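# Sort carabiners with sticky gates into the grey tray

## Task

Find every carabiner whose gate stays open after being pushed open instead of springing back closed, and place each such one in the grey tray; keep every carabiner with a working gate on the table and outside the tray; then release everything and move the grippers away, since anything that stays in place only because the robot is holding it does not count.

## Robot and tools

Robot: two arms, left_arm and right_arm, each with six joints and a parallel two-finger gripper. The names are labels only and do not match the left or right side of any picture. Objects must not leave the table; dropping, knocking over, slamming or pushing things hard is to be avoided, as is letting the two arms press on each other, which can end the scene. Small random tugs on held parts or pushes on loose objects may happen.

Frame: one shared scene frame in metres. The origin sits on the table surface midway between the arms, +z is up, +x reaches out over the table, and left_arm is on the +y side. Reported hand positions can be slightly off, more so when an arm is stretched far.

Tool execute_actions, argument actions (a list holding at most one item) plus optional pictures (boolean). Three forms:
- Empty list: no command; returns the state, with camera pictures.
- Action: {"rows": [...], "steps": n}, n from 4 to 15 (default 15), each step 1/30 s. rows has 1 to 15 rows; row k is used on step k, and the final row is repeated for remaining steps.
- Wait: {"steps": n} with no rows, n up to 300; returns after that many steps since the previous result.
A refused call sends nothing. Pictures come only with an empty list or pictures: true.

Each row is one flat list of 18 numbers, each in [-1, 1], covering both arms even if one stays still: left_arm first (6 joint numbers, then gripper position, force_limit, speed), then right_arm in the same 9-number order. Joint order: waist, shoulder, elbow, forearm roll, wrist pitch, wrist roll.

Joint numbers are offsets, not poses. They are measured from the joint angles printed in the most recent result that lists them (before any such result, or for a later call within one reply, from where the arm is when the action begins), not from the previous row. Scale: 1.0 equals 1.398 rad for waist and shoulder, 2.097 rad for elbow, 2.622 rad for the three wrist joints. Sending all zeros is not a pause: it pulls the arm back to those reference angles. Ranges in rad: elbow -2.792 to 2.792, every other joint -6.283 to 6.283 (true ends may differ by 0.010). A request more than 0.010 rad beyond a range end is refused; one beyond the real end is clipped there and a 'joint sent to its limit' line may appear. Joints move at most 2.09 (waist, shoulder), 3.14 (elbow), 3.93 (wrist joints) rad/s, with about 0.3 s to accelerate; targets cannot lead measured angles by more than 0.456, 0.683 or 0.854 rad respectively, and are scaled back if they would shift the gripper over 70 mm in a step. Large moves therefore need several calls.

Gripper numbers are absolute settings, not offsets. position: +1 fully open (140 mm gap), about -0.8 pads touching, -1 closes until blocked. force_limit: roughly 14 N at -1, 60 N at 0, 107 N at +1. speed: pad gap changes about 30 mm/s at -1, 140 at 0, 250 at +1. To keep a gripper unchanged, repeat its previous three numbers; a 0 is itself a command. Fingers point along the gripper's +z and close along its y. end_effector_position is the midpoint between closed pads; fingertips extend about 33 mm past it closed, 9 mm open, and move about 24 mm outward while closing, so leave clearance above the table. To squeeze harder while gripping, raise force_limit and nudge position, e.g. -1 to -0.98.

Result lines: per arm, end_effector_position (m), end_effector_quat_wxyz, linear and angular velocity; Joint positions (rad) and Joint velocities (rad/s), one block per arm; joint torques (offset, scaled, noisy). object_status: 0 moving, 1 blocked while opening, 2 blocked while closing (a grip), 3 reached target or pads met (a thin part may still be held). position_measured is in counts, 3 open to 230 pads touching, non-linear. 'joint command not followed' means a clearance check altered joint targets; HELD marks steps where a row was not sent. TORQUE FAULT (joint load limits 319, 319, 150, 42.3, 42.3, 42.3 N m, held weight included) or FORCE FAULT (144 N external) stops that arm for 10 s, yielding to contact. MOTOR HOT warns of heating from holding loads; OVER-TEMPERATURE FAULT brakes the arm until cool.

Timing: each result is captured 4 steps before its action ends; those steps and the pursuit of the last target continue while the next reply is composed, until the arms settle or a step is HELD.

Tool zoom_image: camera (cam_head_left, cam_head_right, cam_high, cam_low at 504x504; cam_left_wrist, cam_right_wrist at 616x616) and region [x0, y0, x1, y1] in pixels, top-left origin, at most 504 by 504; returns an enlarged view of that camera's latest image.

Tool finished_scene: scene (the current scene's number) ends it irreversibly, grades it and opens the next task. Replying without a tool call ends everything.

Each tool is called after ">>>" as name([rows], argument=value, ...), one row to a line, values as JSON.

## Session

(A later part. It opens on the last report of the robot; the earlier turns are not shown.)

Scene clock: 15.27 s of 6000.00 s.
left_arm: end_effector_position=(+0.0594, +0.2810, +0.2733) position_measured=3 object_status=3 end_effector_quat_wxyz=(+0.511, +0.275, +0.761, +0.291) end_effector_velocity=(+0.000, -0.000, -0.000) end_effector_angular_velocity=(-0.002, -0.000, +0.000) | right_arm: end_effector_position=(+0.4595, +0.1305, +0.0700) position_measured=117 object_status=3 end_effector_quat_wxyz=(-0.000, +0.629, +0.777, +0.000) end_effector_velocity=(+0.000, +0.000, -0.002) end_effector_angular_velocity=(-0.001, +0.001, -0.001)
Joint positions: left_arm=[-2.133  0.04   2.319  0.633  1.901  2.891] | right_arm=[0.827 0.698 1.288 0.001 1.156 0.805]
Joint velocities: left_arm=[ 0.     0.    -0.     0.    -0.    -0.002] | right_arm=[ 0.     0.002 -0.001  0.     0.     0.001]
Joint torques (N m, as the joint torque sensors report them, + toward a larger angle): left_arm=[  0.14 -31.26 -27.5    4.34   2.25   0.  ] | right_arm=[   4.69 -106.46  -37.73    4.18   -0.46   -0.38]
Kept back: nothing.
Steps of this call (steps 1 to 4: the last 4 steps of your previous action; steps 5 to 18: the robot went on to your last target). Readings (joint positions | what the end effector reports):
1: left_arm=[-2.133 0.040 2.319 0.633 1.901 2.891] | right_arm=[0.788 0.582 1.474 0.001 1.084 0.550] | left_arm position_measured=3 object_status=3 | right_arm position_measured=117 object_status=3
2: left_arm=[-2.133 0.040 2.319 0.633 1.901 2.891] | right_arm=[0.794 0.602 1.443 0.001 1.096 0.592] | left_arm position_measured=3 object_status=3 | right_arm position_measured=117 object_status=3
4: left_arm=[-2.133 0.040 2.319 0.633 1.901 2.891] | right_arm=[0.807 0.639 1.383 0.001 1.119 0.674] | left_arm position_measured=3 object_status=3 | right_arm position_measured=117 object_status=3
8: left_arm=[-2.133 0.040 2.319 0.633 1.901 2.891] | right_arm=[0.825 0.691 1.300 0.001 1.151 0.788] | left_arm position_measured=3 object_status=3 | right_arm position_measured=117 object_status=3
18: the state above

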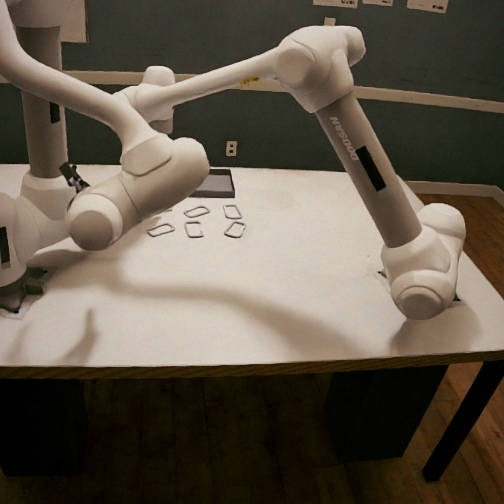

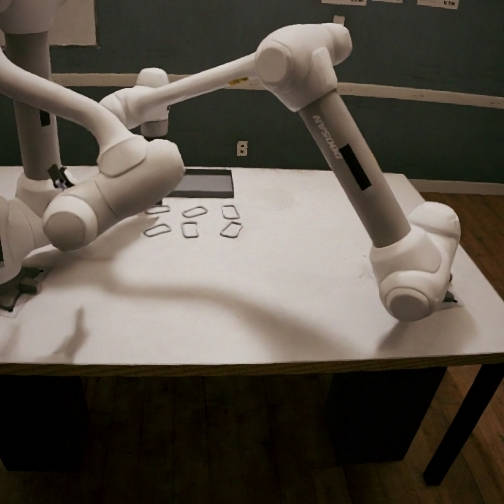

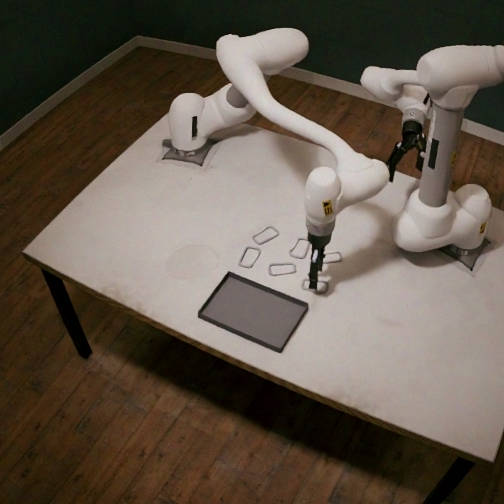

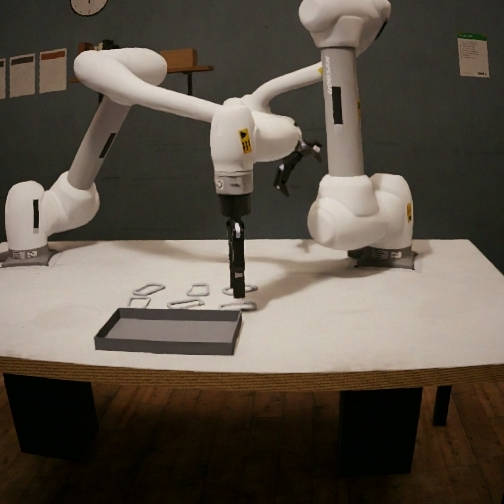

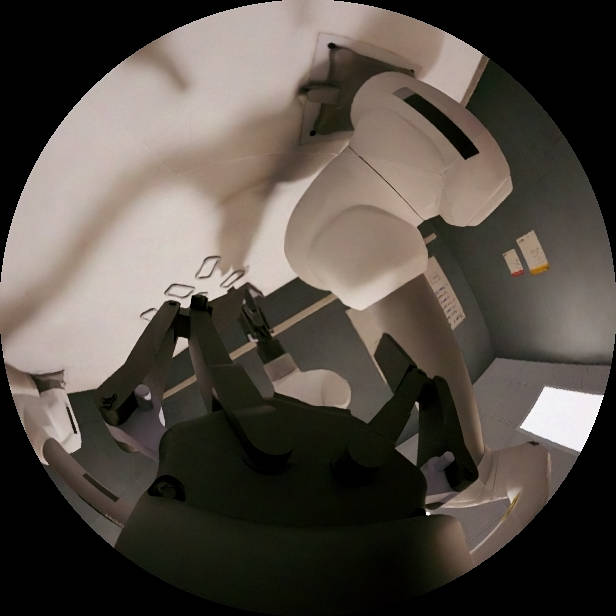

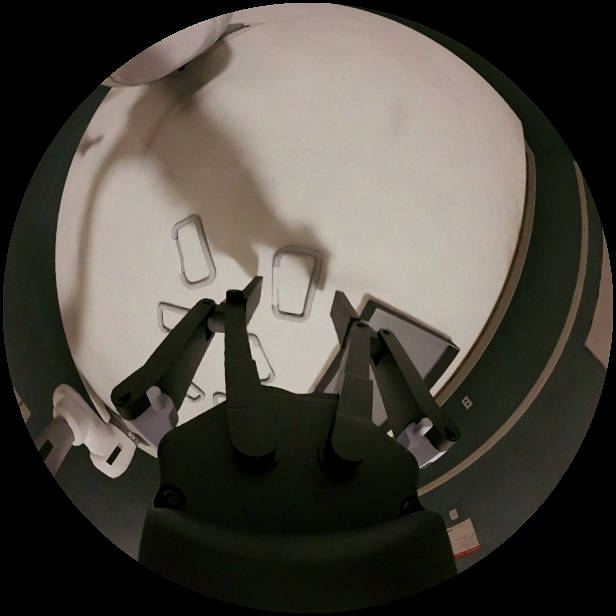

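>>> execute_actions([
  {"rows":[[-0.358,0,0,0,0,0,1,0,0,0,0.0152,0.0099,0,-0.0161,0,0.1,-0.3,0.5],[-0.358,0,0,0,0,0,1,0,0,0,0.0152,0.0099,0,-0.0161,0,0.1,-0.3,0.5],[-0.358,0,0,0,0,0,1,0,0,0,0.0152,0.0099,0,-0.0161,0,0.1,-0.3,0.5],[-0.358,0,0,0,0,0,1,0,0,0,0.0152,0.0099,0,-0.0161,0,0.1,-0.3,0.5],[-0.358,0,0,0,0,0,1,0,0,0,0.0152,0.0099,0,-0.0161,0,0.1,-0.3,0.5],[-0.358,0,0,0,0,0,1,0,0,0,0.0152,0.0099,0,-0.0161,0,0.1,-0.3,0.5],[-0.358,0,0,0,0,0,1,0,0,0,0.0152,0.0099,0,-0.0161,0,0.1,-0.3,0.5],[-0.358,0,0,0,0,0,1,0,0,0,0.0152,0.0099,0,-0.0161,0,0.1,-0.3,0.5],[-0.358,0,0,0,0,0,1,0,0,0,0.0152,0.0099,0,-0.0161,0,-0.65,-0.3,0.5]],"steps":15},
])

>>> execute_actions([
  {"steps":10},
], pictures=true)

>>> zoom_image(camera="cam_right_wrist", region=[200, 180, 420, 400])

Scene clock: 16.30 s of 6000.00 s.
left_arm: end_effector_position=(-0.0230, +0.2800, +0.2733) position_measured=3 object_status=3 end_effector_quat_wxyz=(+0.549, +0.386, +0.711, +0.211) end_effector_velocity=(-0.320, +0.045, +0.000) end_effector_angular_velocity=(-0.003, +0.001, -1.177) | right_arm: end_effector_position=(+0.4595, +0.1307, +0.0405) position_measured=131 object_status=0 end_effector_quat_wxyz=(-0.000, +0.629, +0.777, +0.000) end_effector_velocity=(-0.000, -0.001, -0.007) end_effector_angular_velocity=(-0.003, +0.001, +0.000)
Joint positions: left_arm=[-2.434  0.04   2.319  0.633  1.901  2.891] | right_arm=[0.827 0.719 1.308 0.001 1.114 0.805]
Joint velocities: left_arm=[-1.178 -0.001 -0.     0.    -0.    -0.002] | right_arm=[ 0.     0.006  0.003 -0.    -0.006 -0.   ]
Joint torques (N m, as the joint torque sensors report them, + toward a larger angle): left_arm=[ -0.47 -33.9  -24.91   4.18   2.34   0.03] | right_arm=[   2.7  -107.98  -35.53    4.16   -0.23   -0.36]
Steps of this call (steps 1 to 15: the robot went on to your last target; steps 16 to 20: nothing new was sent; steps 21 to 31: the first 11 steps of this action). Readings (joint positions | what the end effector reports):
21: left_arm=[-2.133 0.040 2.319 0.633 1.901 2.891] | right_arm=[0.827 0.698 1.287 0.001 1.156 0.805] | left_arm position_measured=3 object_status=3 | right_arm position_measured=117 object_status=3
22: left_arm=[-2.137 0.040 2.319 0.633 1.901 2.891] | right_arm=[0.827 0.700 1.290 0.001 1.150 0.805] | left_arm position_measured=3 object_status=3 | right_arm position_measured=117 object_status=3
24: left_arm=[-2.166 0.040 2.319 0.633 1.901 2.891] | right_arm=[0.827 0.712 1.302 0.001 1.127 0.805] | left_arm position_measured=3 object_status=3 | right_arm position_measured=117 object_status=3
28: left_arm=[-2.312 0.040 2.319 0.633 1.901 2.891] | right_arm=[0.827 0.718 1.307 0.001 1.115 0.805] | left_arm position_measured=3 object_status=3 | right_arm position_measured=117 object_status=3
31: the state above

Scene clock: 16.63 s of 6000.00 s.
left_arm: end_effector_position=(-0.0758, +0.2928, +0.2733) position_measured=3 object_status=3 end_effector_quat_wxyz=(+0.567, +0.455, +0.669, +0.156) end_effector_velocity=(-0.003, +0.001, -0.000) end_effector_angular_velocity=(+0.002, -0.000, -0.012) | right_arm: end_effector_position=(+0.4596, +0.1309, +0.0408) position_measured=210 object_status=0 end_effector_quat_wxyz=(-0.001, +0.629, +0.777, +0.001) end_effector_velocity=(-0.000, -0.001, -0.002) end_effector_angular_velocity=(-0.001, +0.001, -0.001)
Joint positions: left_arm=[-2.633  0.04   2.319  0.633  1.901  2.891] | right_arm=[0.827 0.718 1.308 0.001 1.114 0.805]
Joint velocities: left_arm=[-0.012 -0.    -0.    -0.001 -0.     0.001] | right_arm=[-0.     0.001  0.002  0.    -0.001  0.001]
Joint torques (N m, as the joint torque sensors report them, + toward a larger angle): left_arm=[ -1.05 -31.58 -27.73   4.33   2.33   0.05] | right_arm=[-10.87 -16.04   5.68  -2.01  -5.14  -0.5 ]
Kept back: nothing.
Steps of this call (steps 1 to 4: the last 4 steps of your previous action; steps 5 to 10: the robot went on to your last target). Readings (joint positions | what the end effector reports):
1: left_arm=[-2.474 0.040 2.319 0.633 1.901 2.891] | right_arm=[0.827 0.719 1.308 0.001 1.114 0.805] | left_arm position_measured=3 object_status=3 | right_arm position_measured=141 object_status=0
2: left_arm=[-2.511 0.040 2.319 0.633 1.901 2.891] | right_arm=[0.827 0.719 1.308 0.001 1.114 0.805] | left_arm position_measured=3 object_status=3 | right_arm position_measured=152 object_status=0
4: left_arm=[-2.574 0.040 2.319 0.633 1.901 2.891] | right_arm=[0.827 0.719 1.308 0.001 1.114 0.805] | left_arm position_measured=3 object_status=3 | right_arm position_measured=173 object_status=0
8: left_arm=[-2.631 0.040 2.319 0.633 1.901 2.891] | right_arm=[0.827 0.718 1.308 0.001 1.114 0.805] | left_arm position_measured=3 object_status=3 | right_arm position_measured=210 object_status=0
10: the state above

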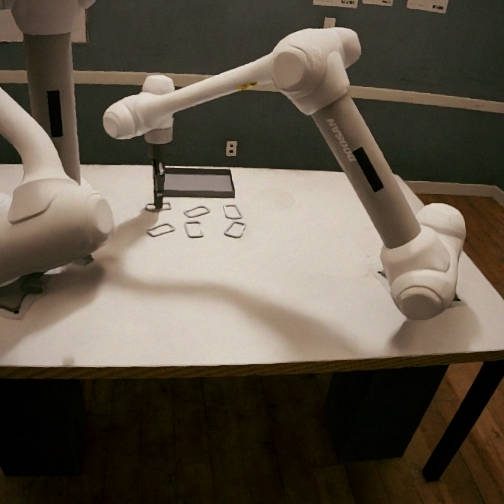

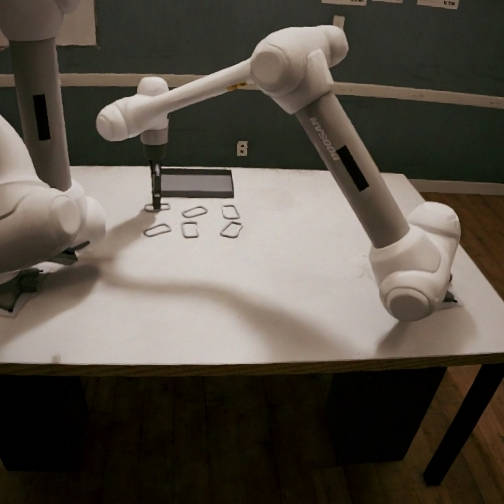

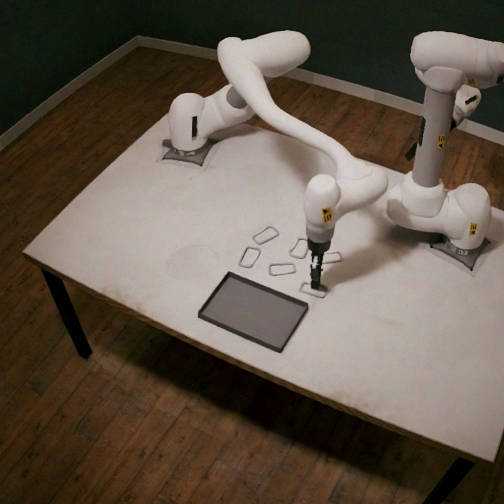

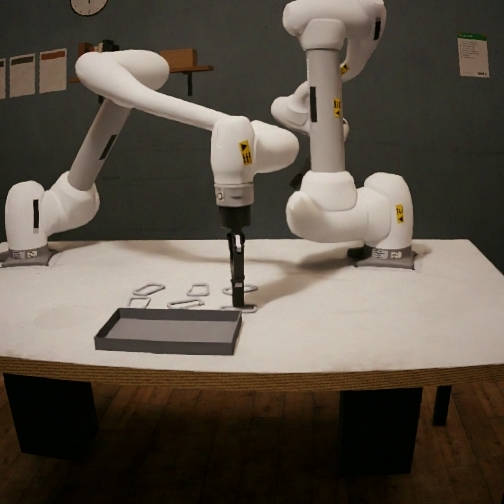

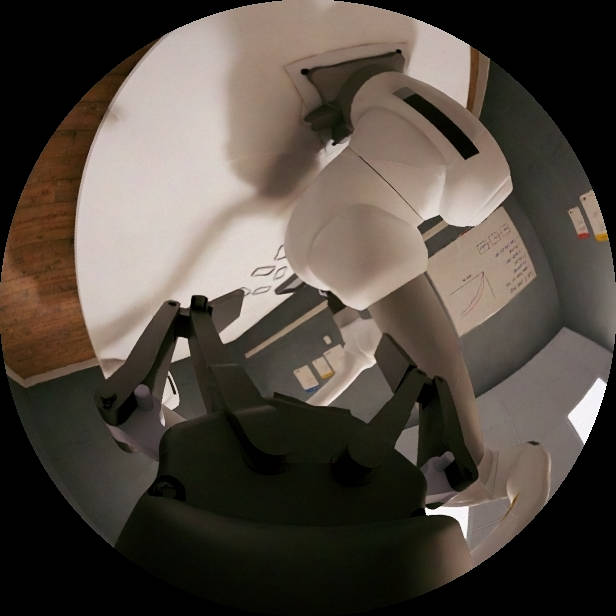

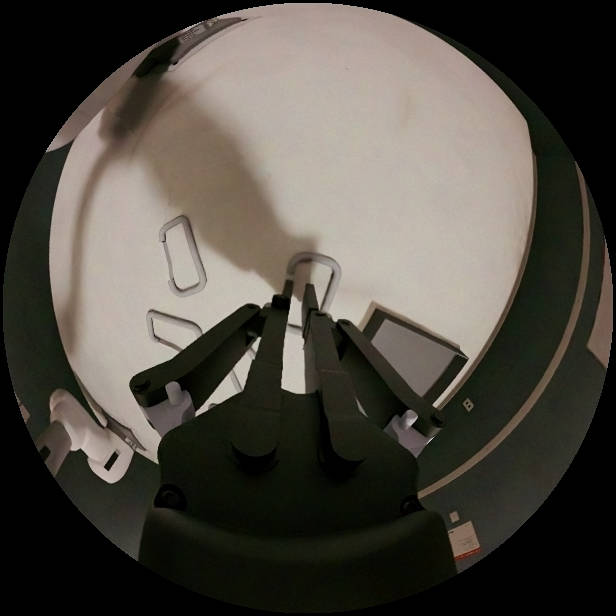

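Region (200, 180, 420, 400) of cam_right_wrist's 616x616 image, scaled by 2.291, with more detail than that image has.

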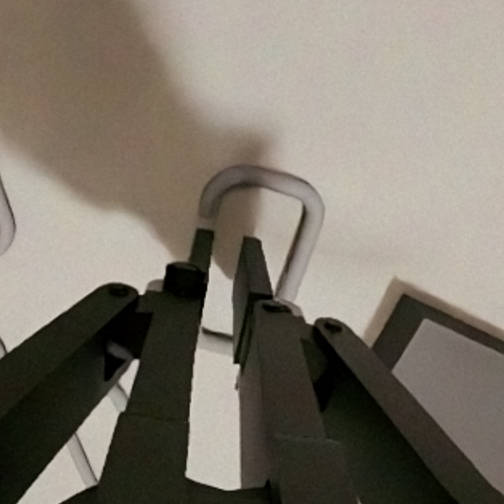

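>>> execute_actions([
  {"rows":[[0,0,0,0,0,0,1,0,0,0,-0.0127,-0.0083,0,0.0134,0,-0.65,-0.3,0.5],[0,0,0,0,0,0,1,0,0,0,-0.0127,-0.0083,0,0.0134,0,-0.65,-0.3,0.5],[0,0,0,0,0,0,1,0,0,0,-0.0127,-0.0083,0,0.0134,0,-0.65,-0.3,0.5],[0,0,0,0,0,0,1,0,0,0,-0.0127,-0.0083,0,0.0134,0,-0.65,-0.3,0.5],[0,0,0,0,0,0,1,0,0,0,-0.0127,-0.0083,0,0.0134,0,-0.65,-0.3,0.5],[0,0,0,0,0,0,1,0,0,0,-0.0127,-0.0083,0,0.0134,0,0.1,-0.3,0.5]],"steps":15},
], pictures=true)

>>> zoom_image(camera="cam_right_wrist", region=[200, 180, 420, 400])

Scene clock: 17.27 s of 6000.00 s.
left_arm: end_effector_position=(-0.0758, +0.2928, +0.2733) position_measured=3 object_status=3 end_effector_quat_wxyz=(+0.567, +0.455, +0.669, +0.156) end_effector_velocity=(-0.000, +0.000, +0.000) end_effector_angular_velocity=(+0.001, -0.001, -0.001) | right_arm: end_effector_position=(+0.4596, +0.1308, +0.0652) position_measured=165 object_status=0 end_effector_quat_wxyz=(-0.000, +0.629, +0.777, +0.001) end_effector_velocity=(+0.000, +0.000, +0.006) end_effector_angular_velocity=(+0.002, -0.001, +0.000)
Joint positions: left_arm=[-2.633  0.04   2.319  0.633  1.901  2.891] | right_arm=[0.827 0.701 1.291 0.001 1.148 0.805]
Joint velocities: left_arm=[-0.     0.     0.     0.     0.     0.001] | right_arm=[-0.    -0.005 -0.003  0.     0.005 -0.001]
Joint torques (N m, as the joint torque sensors report them, + toward a larger angle): left_arm=[  0.09 -31.07 -27.59   4.27   2.22   0.05] | right_arm=[   3.59 -108.1   -36.38    3.94    0.     -0.35]
Steps of this call (steps 1 to 8: the robot went on to your last target; steps 9 to 19: the first 11 steps of this action). Readings (joint positions | what the end effector reports):
9: left_arm=[-2.634 0.040 2.319 0.633 1.901 2.891] | right_arm=[0.827 0.719 1.308 0.001 1.113 0.805] | left_arm position_measured=3 object_status=3 | right_arm position_measured=210 object_status=3
10: left_arm=[-2.633 0.040 2.319 0.633 1.901 2.891] | right_arm=[0.827 0.717 1.306 0.001 1.118 0.805] | left_arm position_measured=3 object_status=3 | right_arm position_measured=210 object_status=3
12: left_arm=[-2.633 0.040 2.319 0.633 1.901 2.891] | right_arm=[0.827 0.708 1.297 0.000 1.137 0.805] | left_arm position_measured=3 object_status=3 | right_arm position_measured=211 object_status=3
16: left_arm=[-2.633 0.040 2.319 0.633 1.901 2.891] | right_arm=[0.827 0.702 1.291 0.001 1.147 0.805] | left_arm position_measured=3 object_status=3 | right_arm position_measured=196 object_status=0
19: the state above

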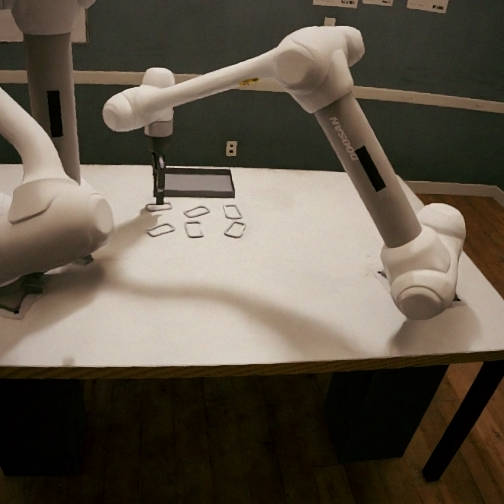

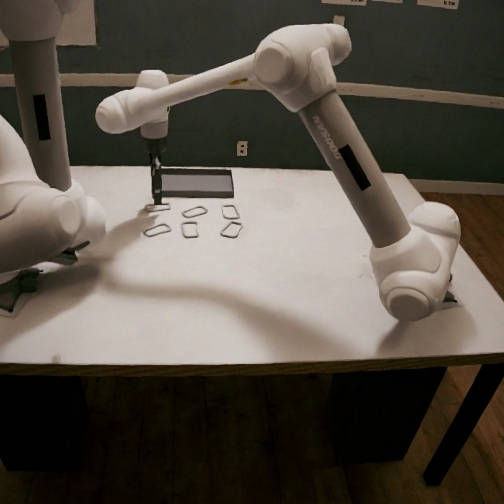

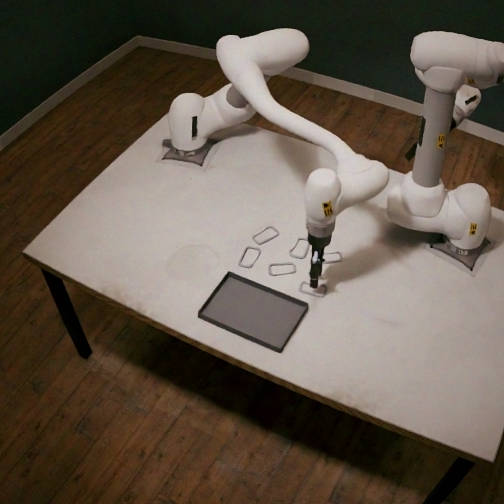

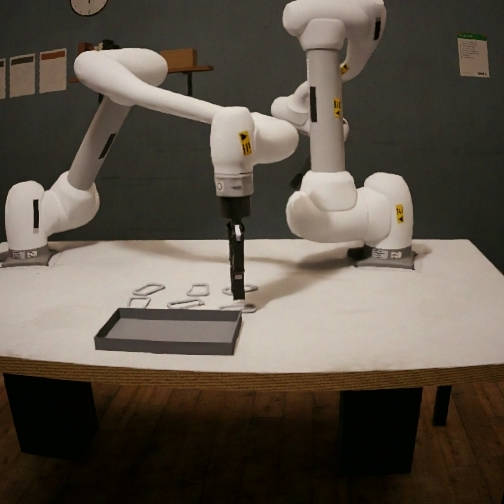

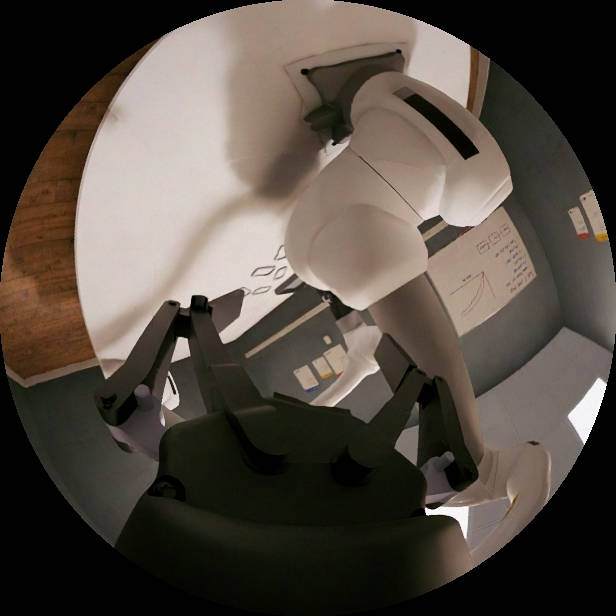

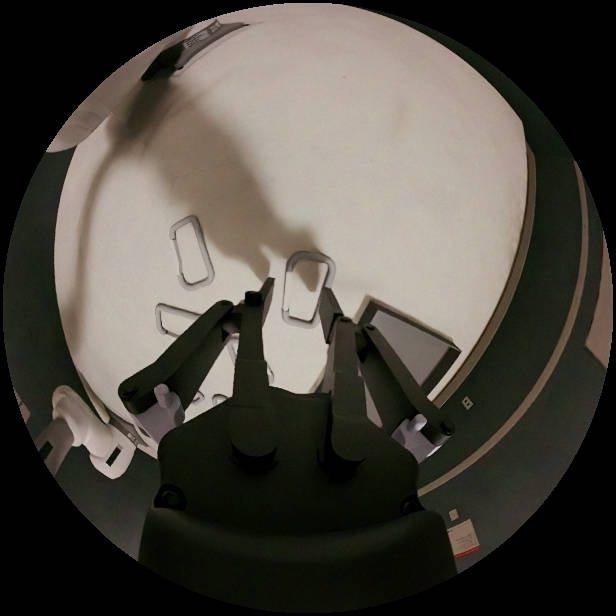

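Region (200, 180, 420, 400) of cam_right_wrist's 616x616 image, scaled by 2.291, with more detail than that image has.

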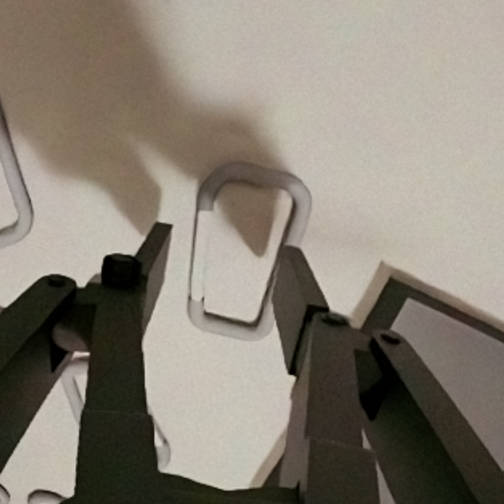

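>>> execute_actions([
  {"rows":[[0,0,0,0,0,0,1,0,0,-0.0085,0.0116,-0.0138,0,0.0048,-0.0045,0.1,-0.3,0.5],[0,0,0,0,0,0,1,0,0,-0.0085,0.0116,-0.0138,0,0.0048,-0.0045,0.1,-0.3,0.5],[0,0,0,0,0,0,1,0,0,-0.0085,0.0116,-0.0138,0,0.0048,-0.0045,0.1,-0.3,0.5],[0,0,0,0,0,0,1,0,0,-0.0085,0.0116,-0.0138,0,0.0048,-0.0045,0.1,-0.3,0.5],[0,0,0,0,0,0,1,0,0,-0.0085,0.0116,-0.0138,0,0.0048,-0.0045,0.1,-0.3,0.5],[0,0,0,0,0,0,1,0,0,-0.0085,0.0258,-0.0043,0,-0.0103,-0.0045,0.1,-0.3,0.5]],"steps":15},
])

>>> execute_actions([
  {"rows":[[0,0,0,0,0,0,1,0,0,0,0,0,0,0,0,-0.38,-0.3,0.3]],"steps":15},
], pictures=true)

>>> zoom_image(camera="cam_right_wrist", region=[200, 180, 420, 400])

Scene clock: 18.20 s of 6000.00 s.
left_arm: end_effector_position=(-0.0758, +0.2928, +0.2733) position_measured=3 object_status=3 end_effector_quat_wxyz=(+0.567, +0.455, +0.669, +0.156) end_effector_velocity=(+0.000, -0.000, -0.000) end_effector_angular_velocity=(+0.001, -0.000, +0.002) | right_arm: end_effector_position=(+0.4743, +0.1342, +0.0396) position_measured=117 object_status=3 end_effector_quat_wxyz=(-0.001, +0.629, +0.777, +0.000) end_effector_velocity=(+0.004, +0.003, -0.039) end_effector_angular_velocity=(+0.011, -0.008, +0.000)
Joint positions: left_arm=[-2.633  0.04   2.319  0.633  1.901  2.891] | right_arm=[0.815 0.735 1.28  0.001 1.126 0.793]
Joint velocities: left_arm=[ 0.002  0.     0.    -0.    -0.     0.001] | right_arm=[-0.002  0.029  0.023 -0.001 -0.066 -0.002]
Joint torques (N m, as the joint torque sensors report them, + toward a larger angle): left_arm=[ -0.35 -31.44 -27.8    4.32   2.25   0.07] | right_arm=[   2.65 -116.84  -38.37    4.23   -0.1    -0.3 ]
Steps of this call (steps 1 to 4: the last 4 steps of your previous action; steps 5 to 15: the robot went on to your last target; steps 16 to 17: nothing new was sent; steps 18 to 28: the first 11 steps of this action). Readings (joint positions | what the end effector reports):
18: left_arm=[-2.633 0.040 2.319 0.633 1.901 2.891] | right_arm=[0.827 0.701 1.290 0.001 1.149 0.805] | left_arm position_measured=3 object_status=3 | right_arm position_measured=117 object_status=3
19: left_arm=[-2.633 0.040 2.319 0.633 1.901 2.891] | right_arm=[0.826 0.703 1.286 0.001 1.151 0.803] | left_arm position_measured=3 object_status=3 | right_arm position_measured=117 object_status=3
21: left_arm=[-2.633 0.040 2.319 0.633 1.901 2.891] | right_arm=[0.819 0.712 1.271 0.001 1.157 0.797] | left_arm position_measured=3 object_status=3 | right_arm position_measured=117 object_status=3
25: left_arm=[-2.633 0.040 2.319 0.633 1.901 2.891] | right_arm=[0.816 0.725 1.271 0.001 1.143 0.794] | left_arm position_measured=3 object_status=3 | right_arm position_measured=117 object_status=3
28: the state above

Scene clock: 18.70 s of 6000.00 s.
left_arm: end_effector_position=(-0.0758, +0.2928, +0.2733) position_measured=3 object_status=3 end_effector_quat_wxyz=(+0.567, +0.455, +0.669, +0.156) end_effector_velocity=(+0.000, +0.000, +0.000) end_effector_angular_velocity=(+0.000, +0.001, +0.001) | right_arm: end_effector_position=(+0.4748, +0.1345, +0.0375) position_measured=177 object_status=0 end_effector_quat_wxyz=(-0.000, +0.629, +0.777, +0.001) end_effector_velocity=(-0.000, -0.000, -0.000) end_effector_angular_velocity=(-0.001, +0.000, -0.000)
Joint positions: left_arm=[-2.633  0.04   2.319  0.633  1.901  2.891] | right_arm=[0.815 0.737 1.281 0.001 1.122 0.793]
Joint velocities: left_arm=[ 0.001 -0.001 -0.    -0.001 -0.     0.   ] | right_arm=[-0.    -0.     0.001 -0.    -0.     0.   ]
Joint torques (N m, as the joint torque sensors report them, + toward a larger angle): left_arm=[  0.03 -31.67 -27.66   4.35   2.29   0.07] | right_arm=[  7.96 -64.64  -7.46   6.74   3.52  -0.16]
Steps of this call (steps 1 to 4: the last 4 steps of your previous action; steps 5 to 15: the first 11 steps of this action, its rows measured from where the robot was after step 4). Readings (joint positions | what the end effector reports):
4: left_arm=[-2.633 0.040 2.319 0.633 1.901 2.891] | right_arm=[0.815 0.737 1.281 0.001 1.122 0.793] | left_arm position_measured=3 object_status=3 | right_arm position_measured=117 object_status=3
5: left_arm=[-2.633 0.040 2.319 0.633 1.901 2.891] | right_arm=[0.815 0.737 1.282 0.001 1.122 0.793] | left_arm position_measured=3 object_status=3 | right_arm position_measured=117 object_status=0
6: left_arm=[-2.633 0.040 2.319 0.633 1.901 2.891] | right_arm=[0.815 0.737 1.282 0.001 1.122 0.793] | left_arm position_measured=3 object_status=3 | right_arm position_measured=120 object_status=0
8: left_arm=[-2.633 0.040 2.319 0.633 1.901 2.891] | right_arm=[0.815 0.737 1.282 0.001 1.122 0.793] | left_arm position_measured=3 object_status=3 | right_arm position_measured=139 object_status=0
12: left_arm=[-2.633 0.040 2.319 0.633 1.901 2.891] | right_arm=[0.815 0.737 1.281 0.001 1.122 0.793] | left_arm position_measured=3 object_status=3 | right_arm position_measured=174 object_status=0
15: the state above

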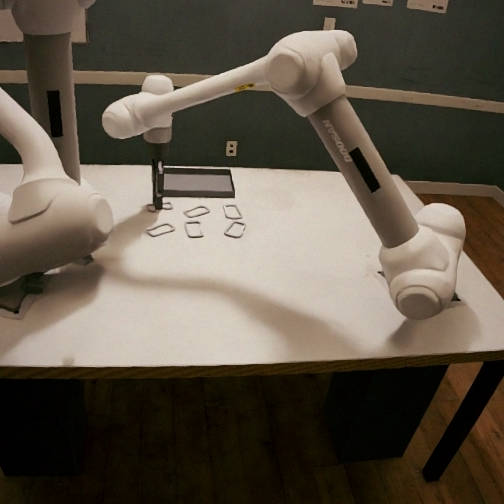

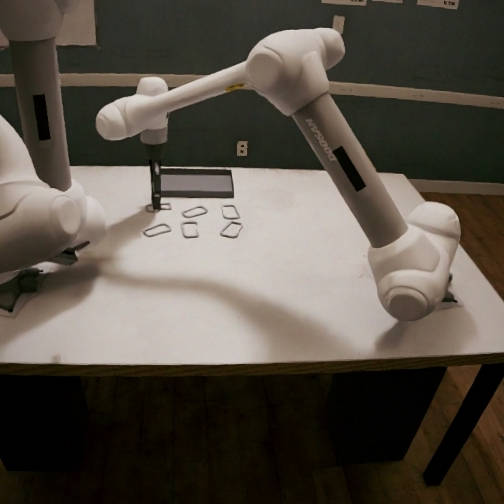

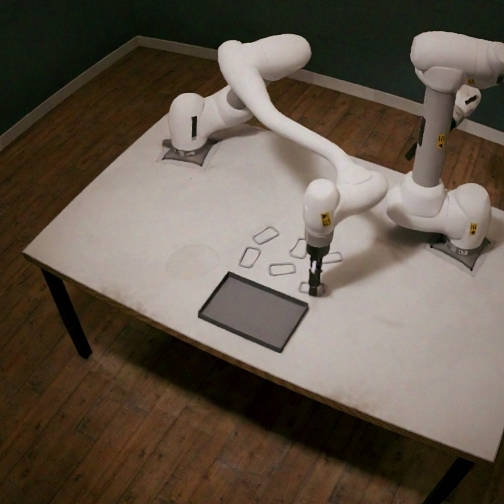

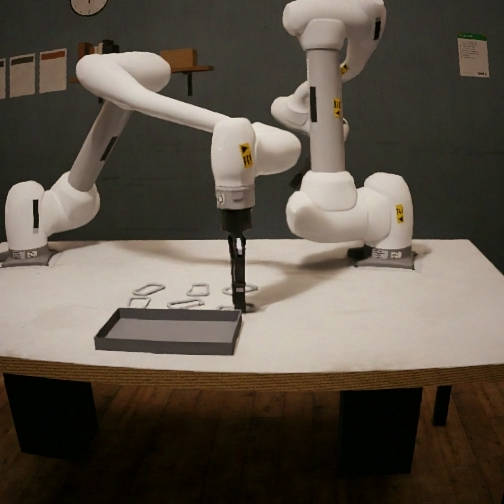

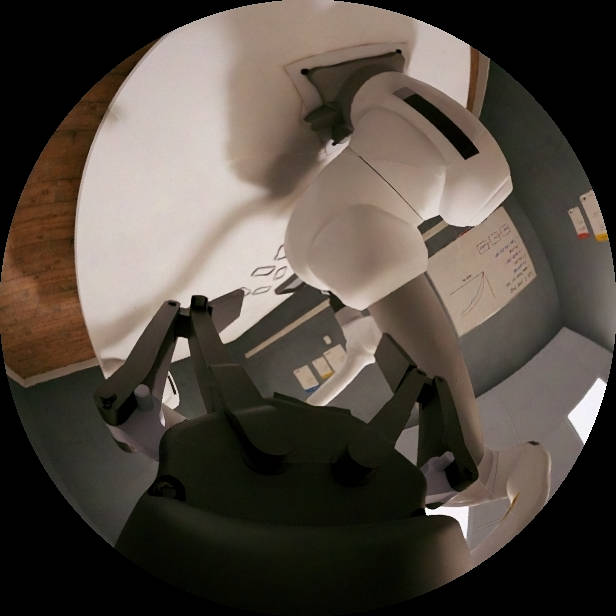

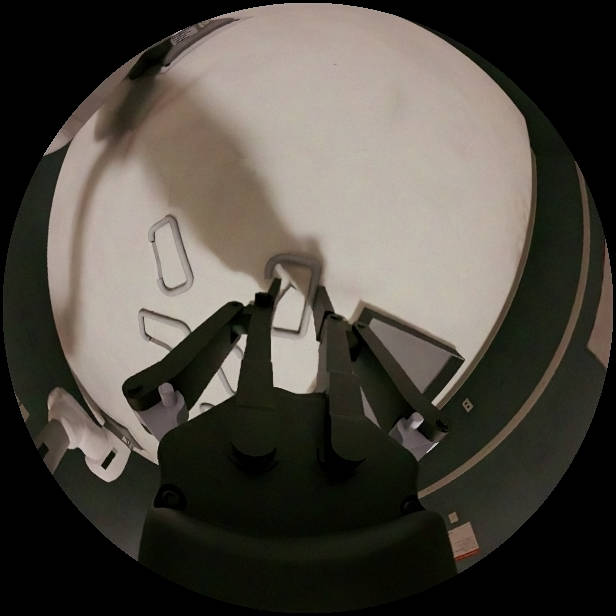

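Region (200, 180, 420, 400) of cam_right_wrist's 616x616 image, scaled by 2.291, with more detail than that image has.

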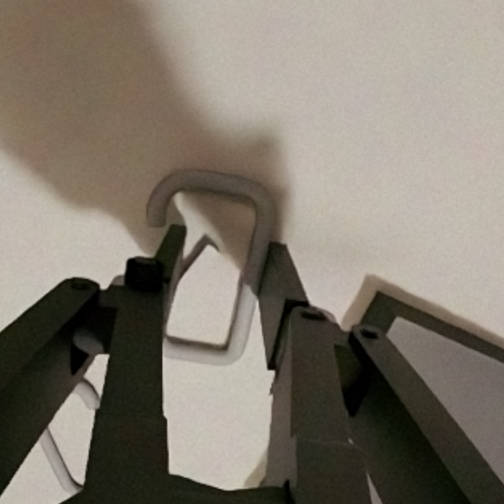

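Gate open (hinge at bottom). Release.

>>> execute_actions([
  {"rows":[[0,0,0,0,0,0,1,0,0,0,0,0,0,0,0,0.1,-0.3,0.3]],"steps":15},
], pictures=true)

>>> zoom_image(camera="cam_right_wrist", region=[100, 120, 420, 440])

Scene clock: 19.27 s of 6000.00 s.
left_arm: end_effector_position=(-0.0758, +0.2928, +0.2733) position_measured=3 object_status=3 end_effector_quat_wxyz=(+0.567, +0.455, +0.669, +0.156) end_effector_velocity=(+0.000, -0.000, +0.000) end_effector_angular_velocity=(-0.002, -0.000, +0.000) | right_arm: end_effector_position=(+0.4748, +0.1344, +0.0373) position_measured=117 object_status=0 end_effector_quat_wxyz=(-0.000, +0.629, +0.777, +0.001) end_effector_velocity=(+0.000, +0.001, +0.002) end_effector_angular_velocity=(+0.002, -0.002, +0.001)
Joint positions: left_arm=[-2.633  0.04   2.319  0.633  1.901  2.891] | right_arm=[0.815 0.737 1.281 0.001 1.122 0.793]
Joint velocities: left_arm=[ 0.     0.     0.     0.001  0.    -0.002] | right_arm=[ 0.001 -0.002 -0.001 -0.001 -0.     0.   ]
Joint torques (N m, as the joint torque sensors report them, + toward a larger angle): left_arm=[ -0.37 -31.45 -27.81   4.29   2.25  -0.1 ] | right_arm=[   1.95 -109.03  -36.16    3.91   -0.21   -0.34]
Steps of this call (steps 1 to 4: the last 4 steps of your previous action; steps 5 to 6: the robot went on to your last target; steps 7 to 17: the first 11 steps of this action). Readings (joint positions | what the end effector reports):
7: left_arm=[-2.633 0.040 2.319 0.633 1.901 2.891] | right_arm=[0.815 0.737 1.281 0.001 1.122 0.793] | left_arm position_measured=3 object_status=3 | right_arm position_measured=177 object_status=0
8: left_arm=[-2.633 0.040 2.319 0.633 1.901 2.891] | right_arm=[0.815 0.737 1.282 0.001 1.122 0.793] | left_arm position_measured=3 object_status=3 | right_arm position_measured=174 object_status=0
10: left_arm=[-2.633 0.040 2.319 0.633 1.901 2.891] | right_arm=[0.815 0.737 1.282 0.001 1.122 0.793] | left_arm position_measured=3 object_status=3 | right_arm position_measured=155 object_status=0
14: left_arm=[-2.633 0.040 2.319 0.633 1.901 2.891] | right_arm=[0.815 0.737 1.281 0.001 1.122 0.793] | left_arm position_measured=3 object_status=3 | right_arm position_measured=119 object_status=0
17: the state above

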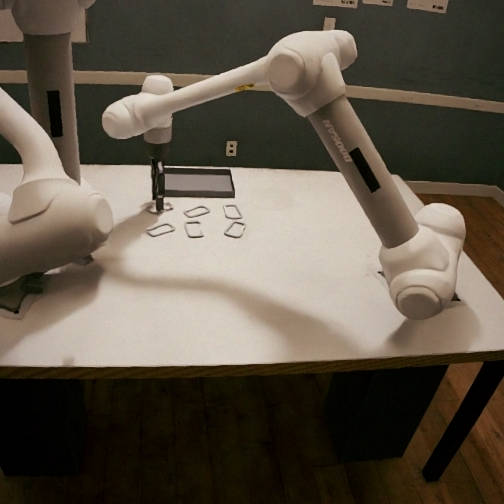

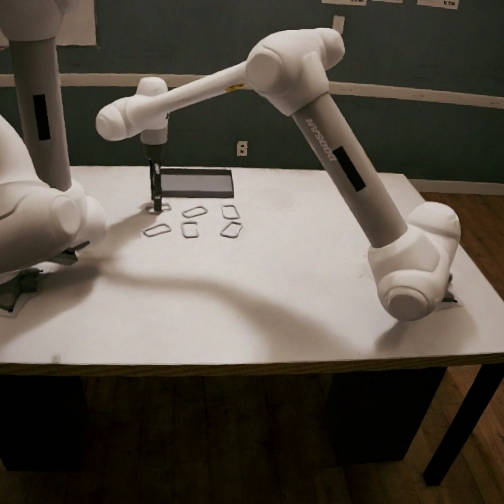

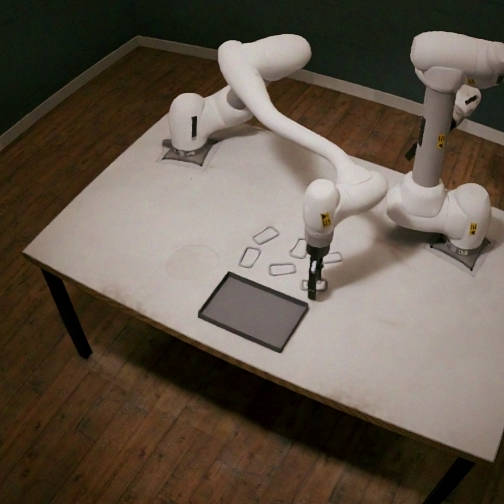

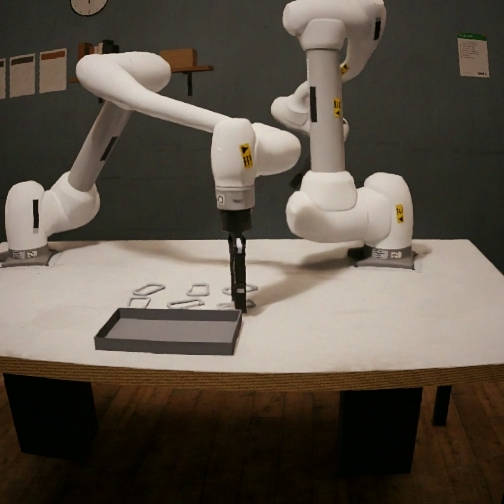

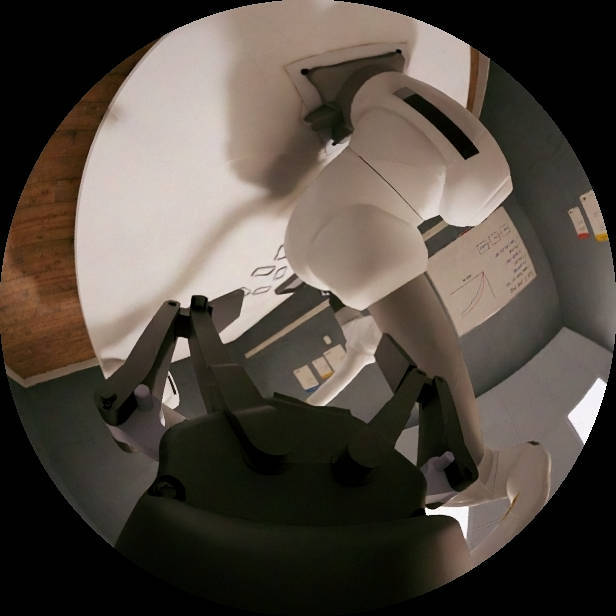

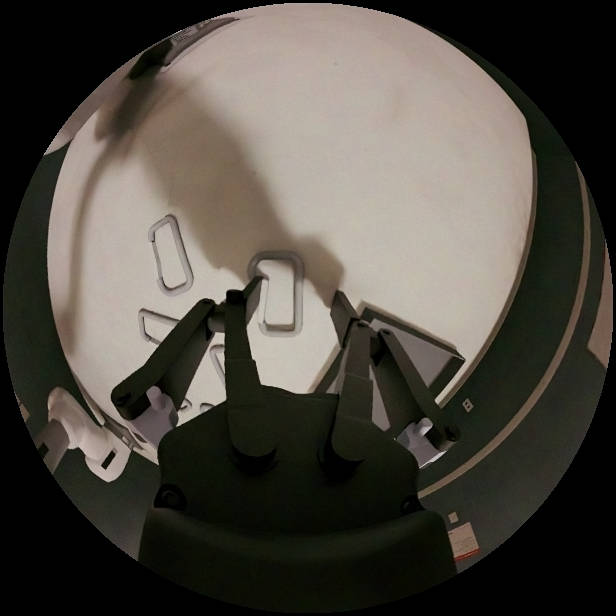

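Region (100, 120, 420, 440) of cam_right_wrist's 616x616 image, scaled by 1.575, with more detail than that image has.

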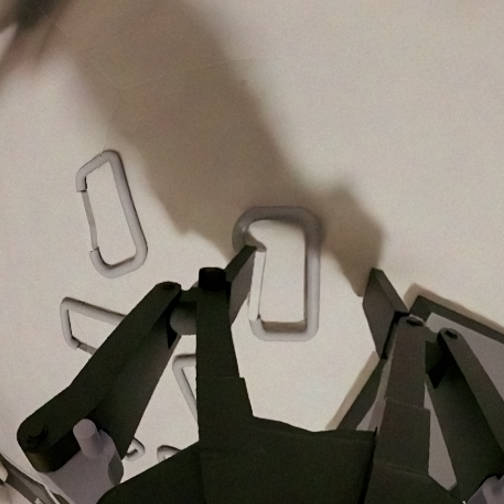

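>>> execute_actions([
  {"rows":[[0,0,0,0,0,0,1,0,0,0,-0.021,-0.014,0,0.022,0,0.1,-0.3,0.3]],"steps":12},
], pictures=true)

>>> zoom_image(camera="cam_right_wrist", region=[100, 120, 420, 440])

Scene clock: 19.80 s of 6000.00 s.
left_arm: end_effector_position=(-0.0758, +0.2928, +0.2733) position_measured=3 object_status=3 end_effector_quat_wxyz=(+0.567, +0.455, +0.669, +0.156) end_effector_velocity=(+0.001, -0.000, -0.000) end_effector_angular_velocity=(+0.001, -0.001, +0.003) | right_arm: end_effector_position=(+0.4748, +0.1344, +0.0776) position_measured=117 object_status=3 end_effector_quat_wxyz=(-0.000, +0.629, +0.777, +0.001) end_effector_velocity=(-0.001, -0.002, +0.019) end_effector_angular_velocity=(-0.006, +0.005, -0.001)
Joint positions: left_arm=[-2.633  0.04   2.319  0.633  1.901  2.891] | right_arm=[0.815 0.709 1.253 0.001 1.177 0.793]
Joint velocities: left_arm=[ 0.003  0.001  0.    -0.001  0.    -0.   ] | right_arm=[-0.    -0.012 -0.016  0.001  0.036 -0.   ]
Joint torques (N m, as the joint torque sensors report them, + toward a larger angle): left_arm=[ -0.23 -30.63 -27.84   4.33   2.17  -0.06] | right_arm=[   2.36 -106.27  -35.47    4.05   -0.71   -0.26]
Steps of this call (steps 1 to 4: the last 4 steps of your previous action; steps 5 to 8: the robot went on to your last target; steps 9 to 16: the first 8 steps of this action). Readings (joint positions | what the end effector reports):
9: left_arm=[-2.633 0.040 2.319 0.633 1.901 2.891] | right_arm=[0.815 0.737 1.281 0.001 1.122 0.793] | left_arm position_measured=3 object_status=3 | right_arm position_measured=117 object_status=3
10: left_arm=[-2.633 0.040 2.319 0.633 1.901 2.891] | right_arm=[0.815 0.734 1.278 0.000 1.128 0.793] | left_arm position_measured=3 object_status=3 | right_arm position_measured=117 object_status=3
12: left_arm=[-2.633 0.040 2.319 0.633 1.901 2.891] | right_arm=[0.815 0.718 1.262 0.000 1.158 0.793] | left_arm position_measured=3 object_status=3 | right_arm position_measured=117 object_status=3
16: the state above

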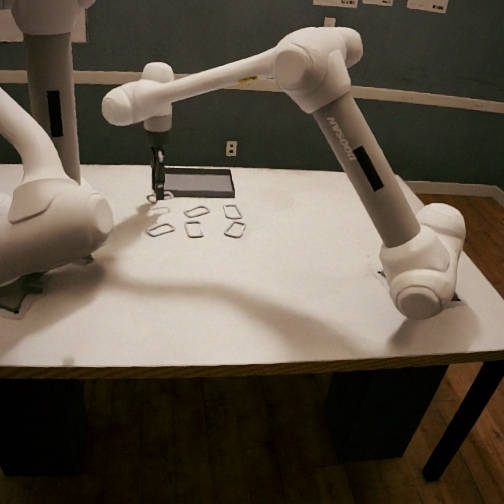

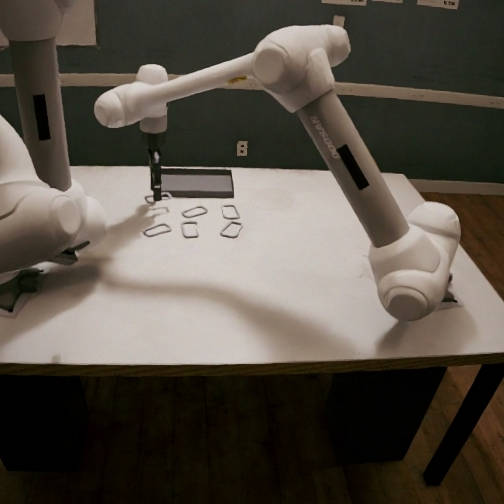

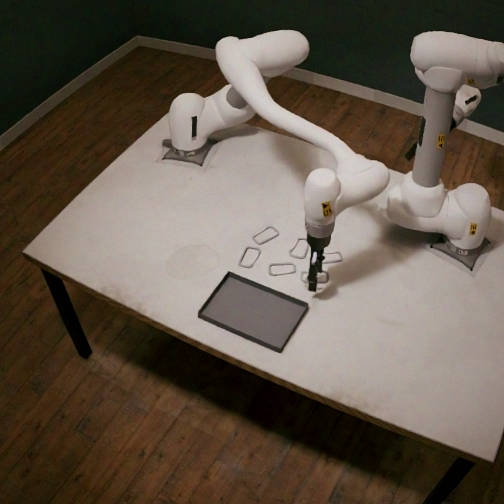

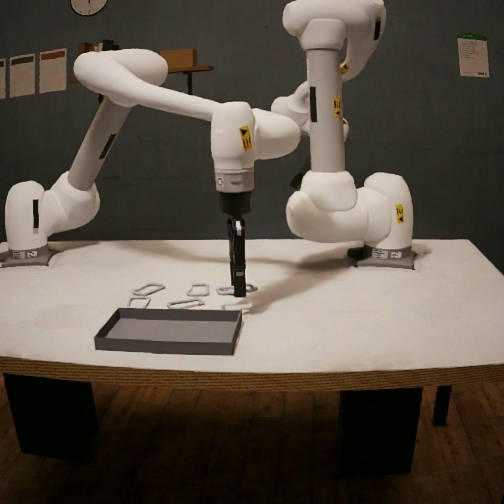

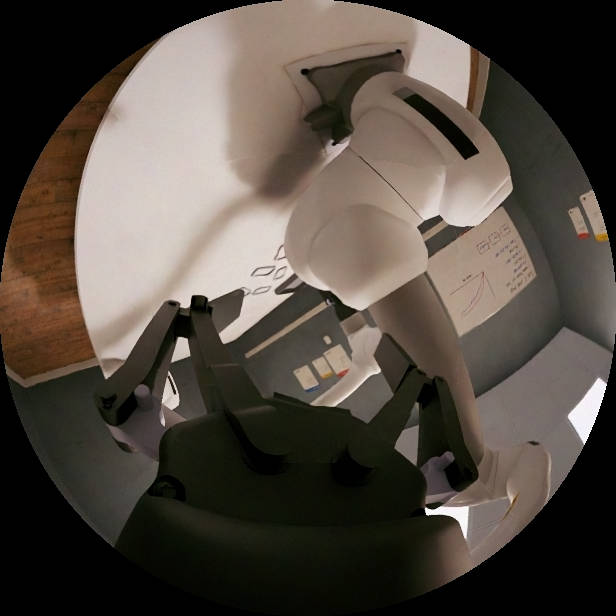

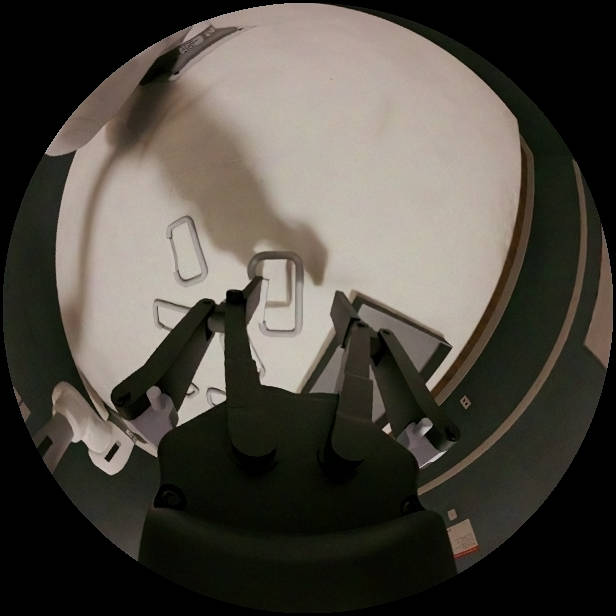

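Region (100, 120, 420, 440) of cam_right_wrist's 616x616 image, scaled by 1.575, with more detail than that image has.

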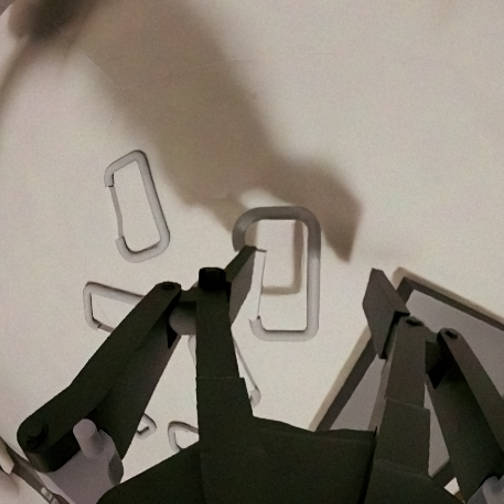

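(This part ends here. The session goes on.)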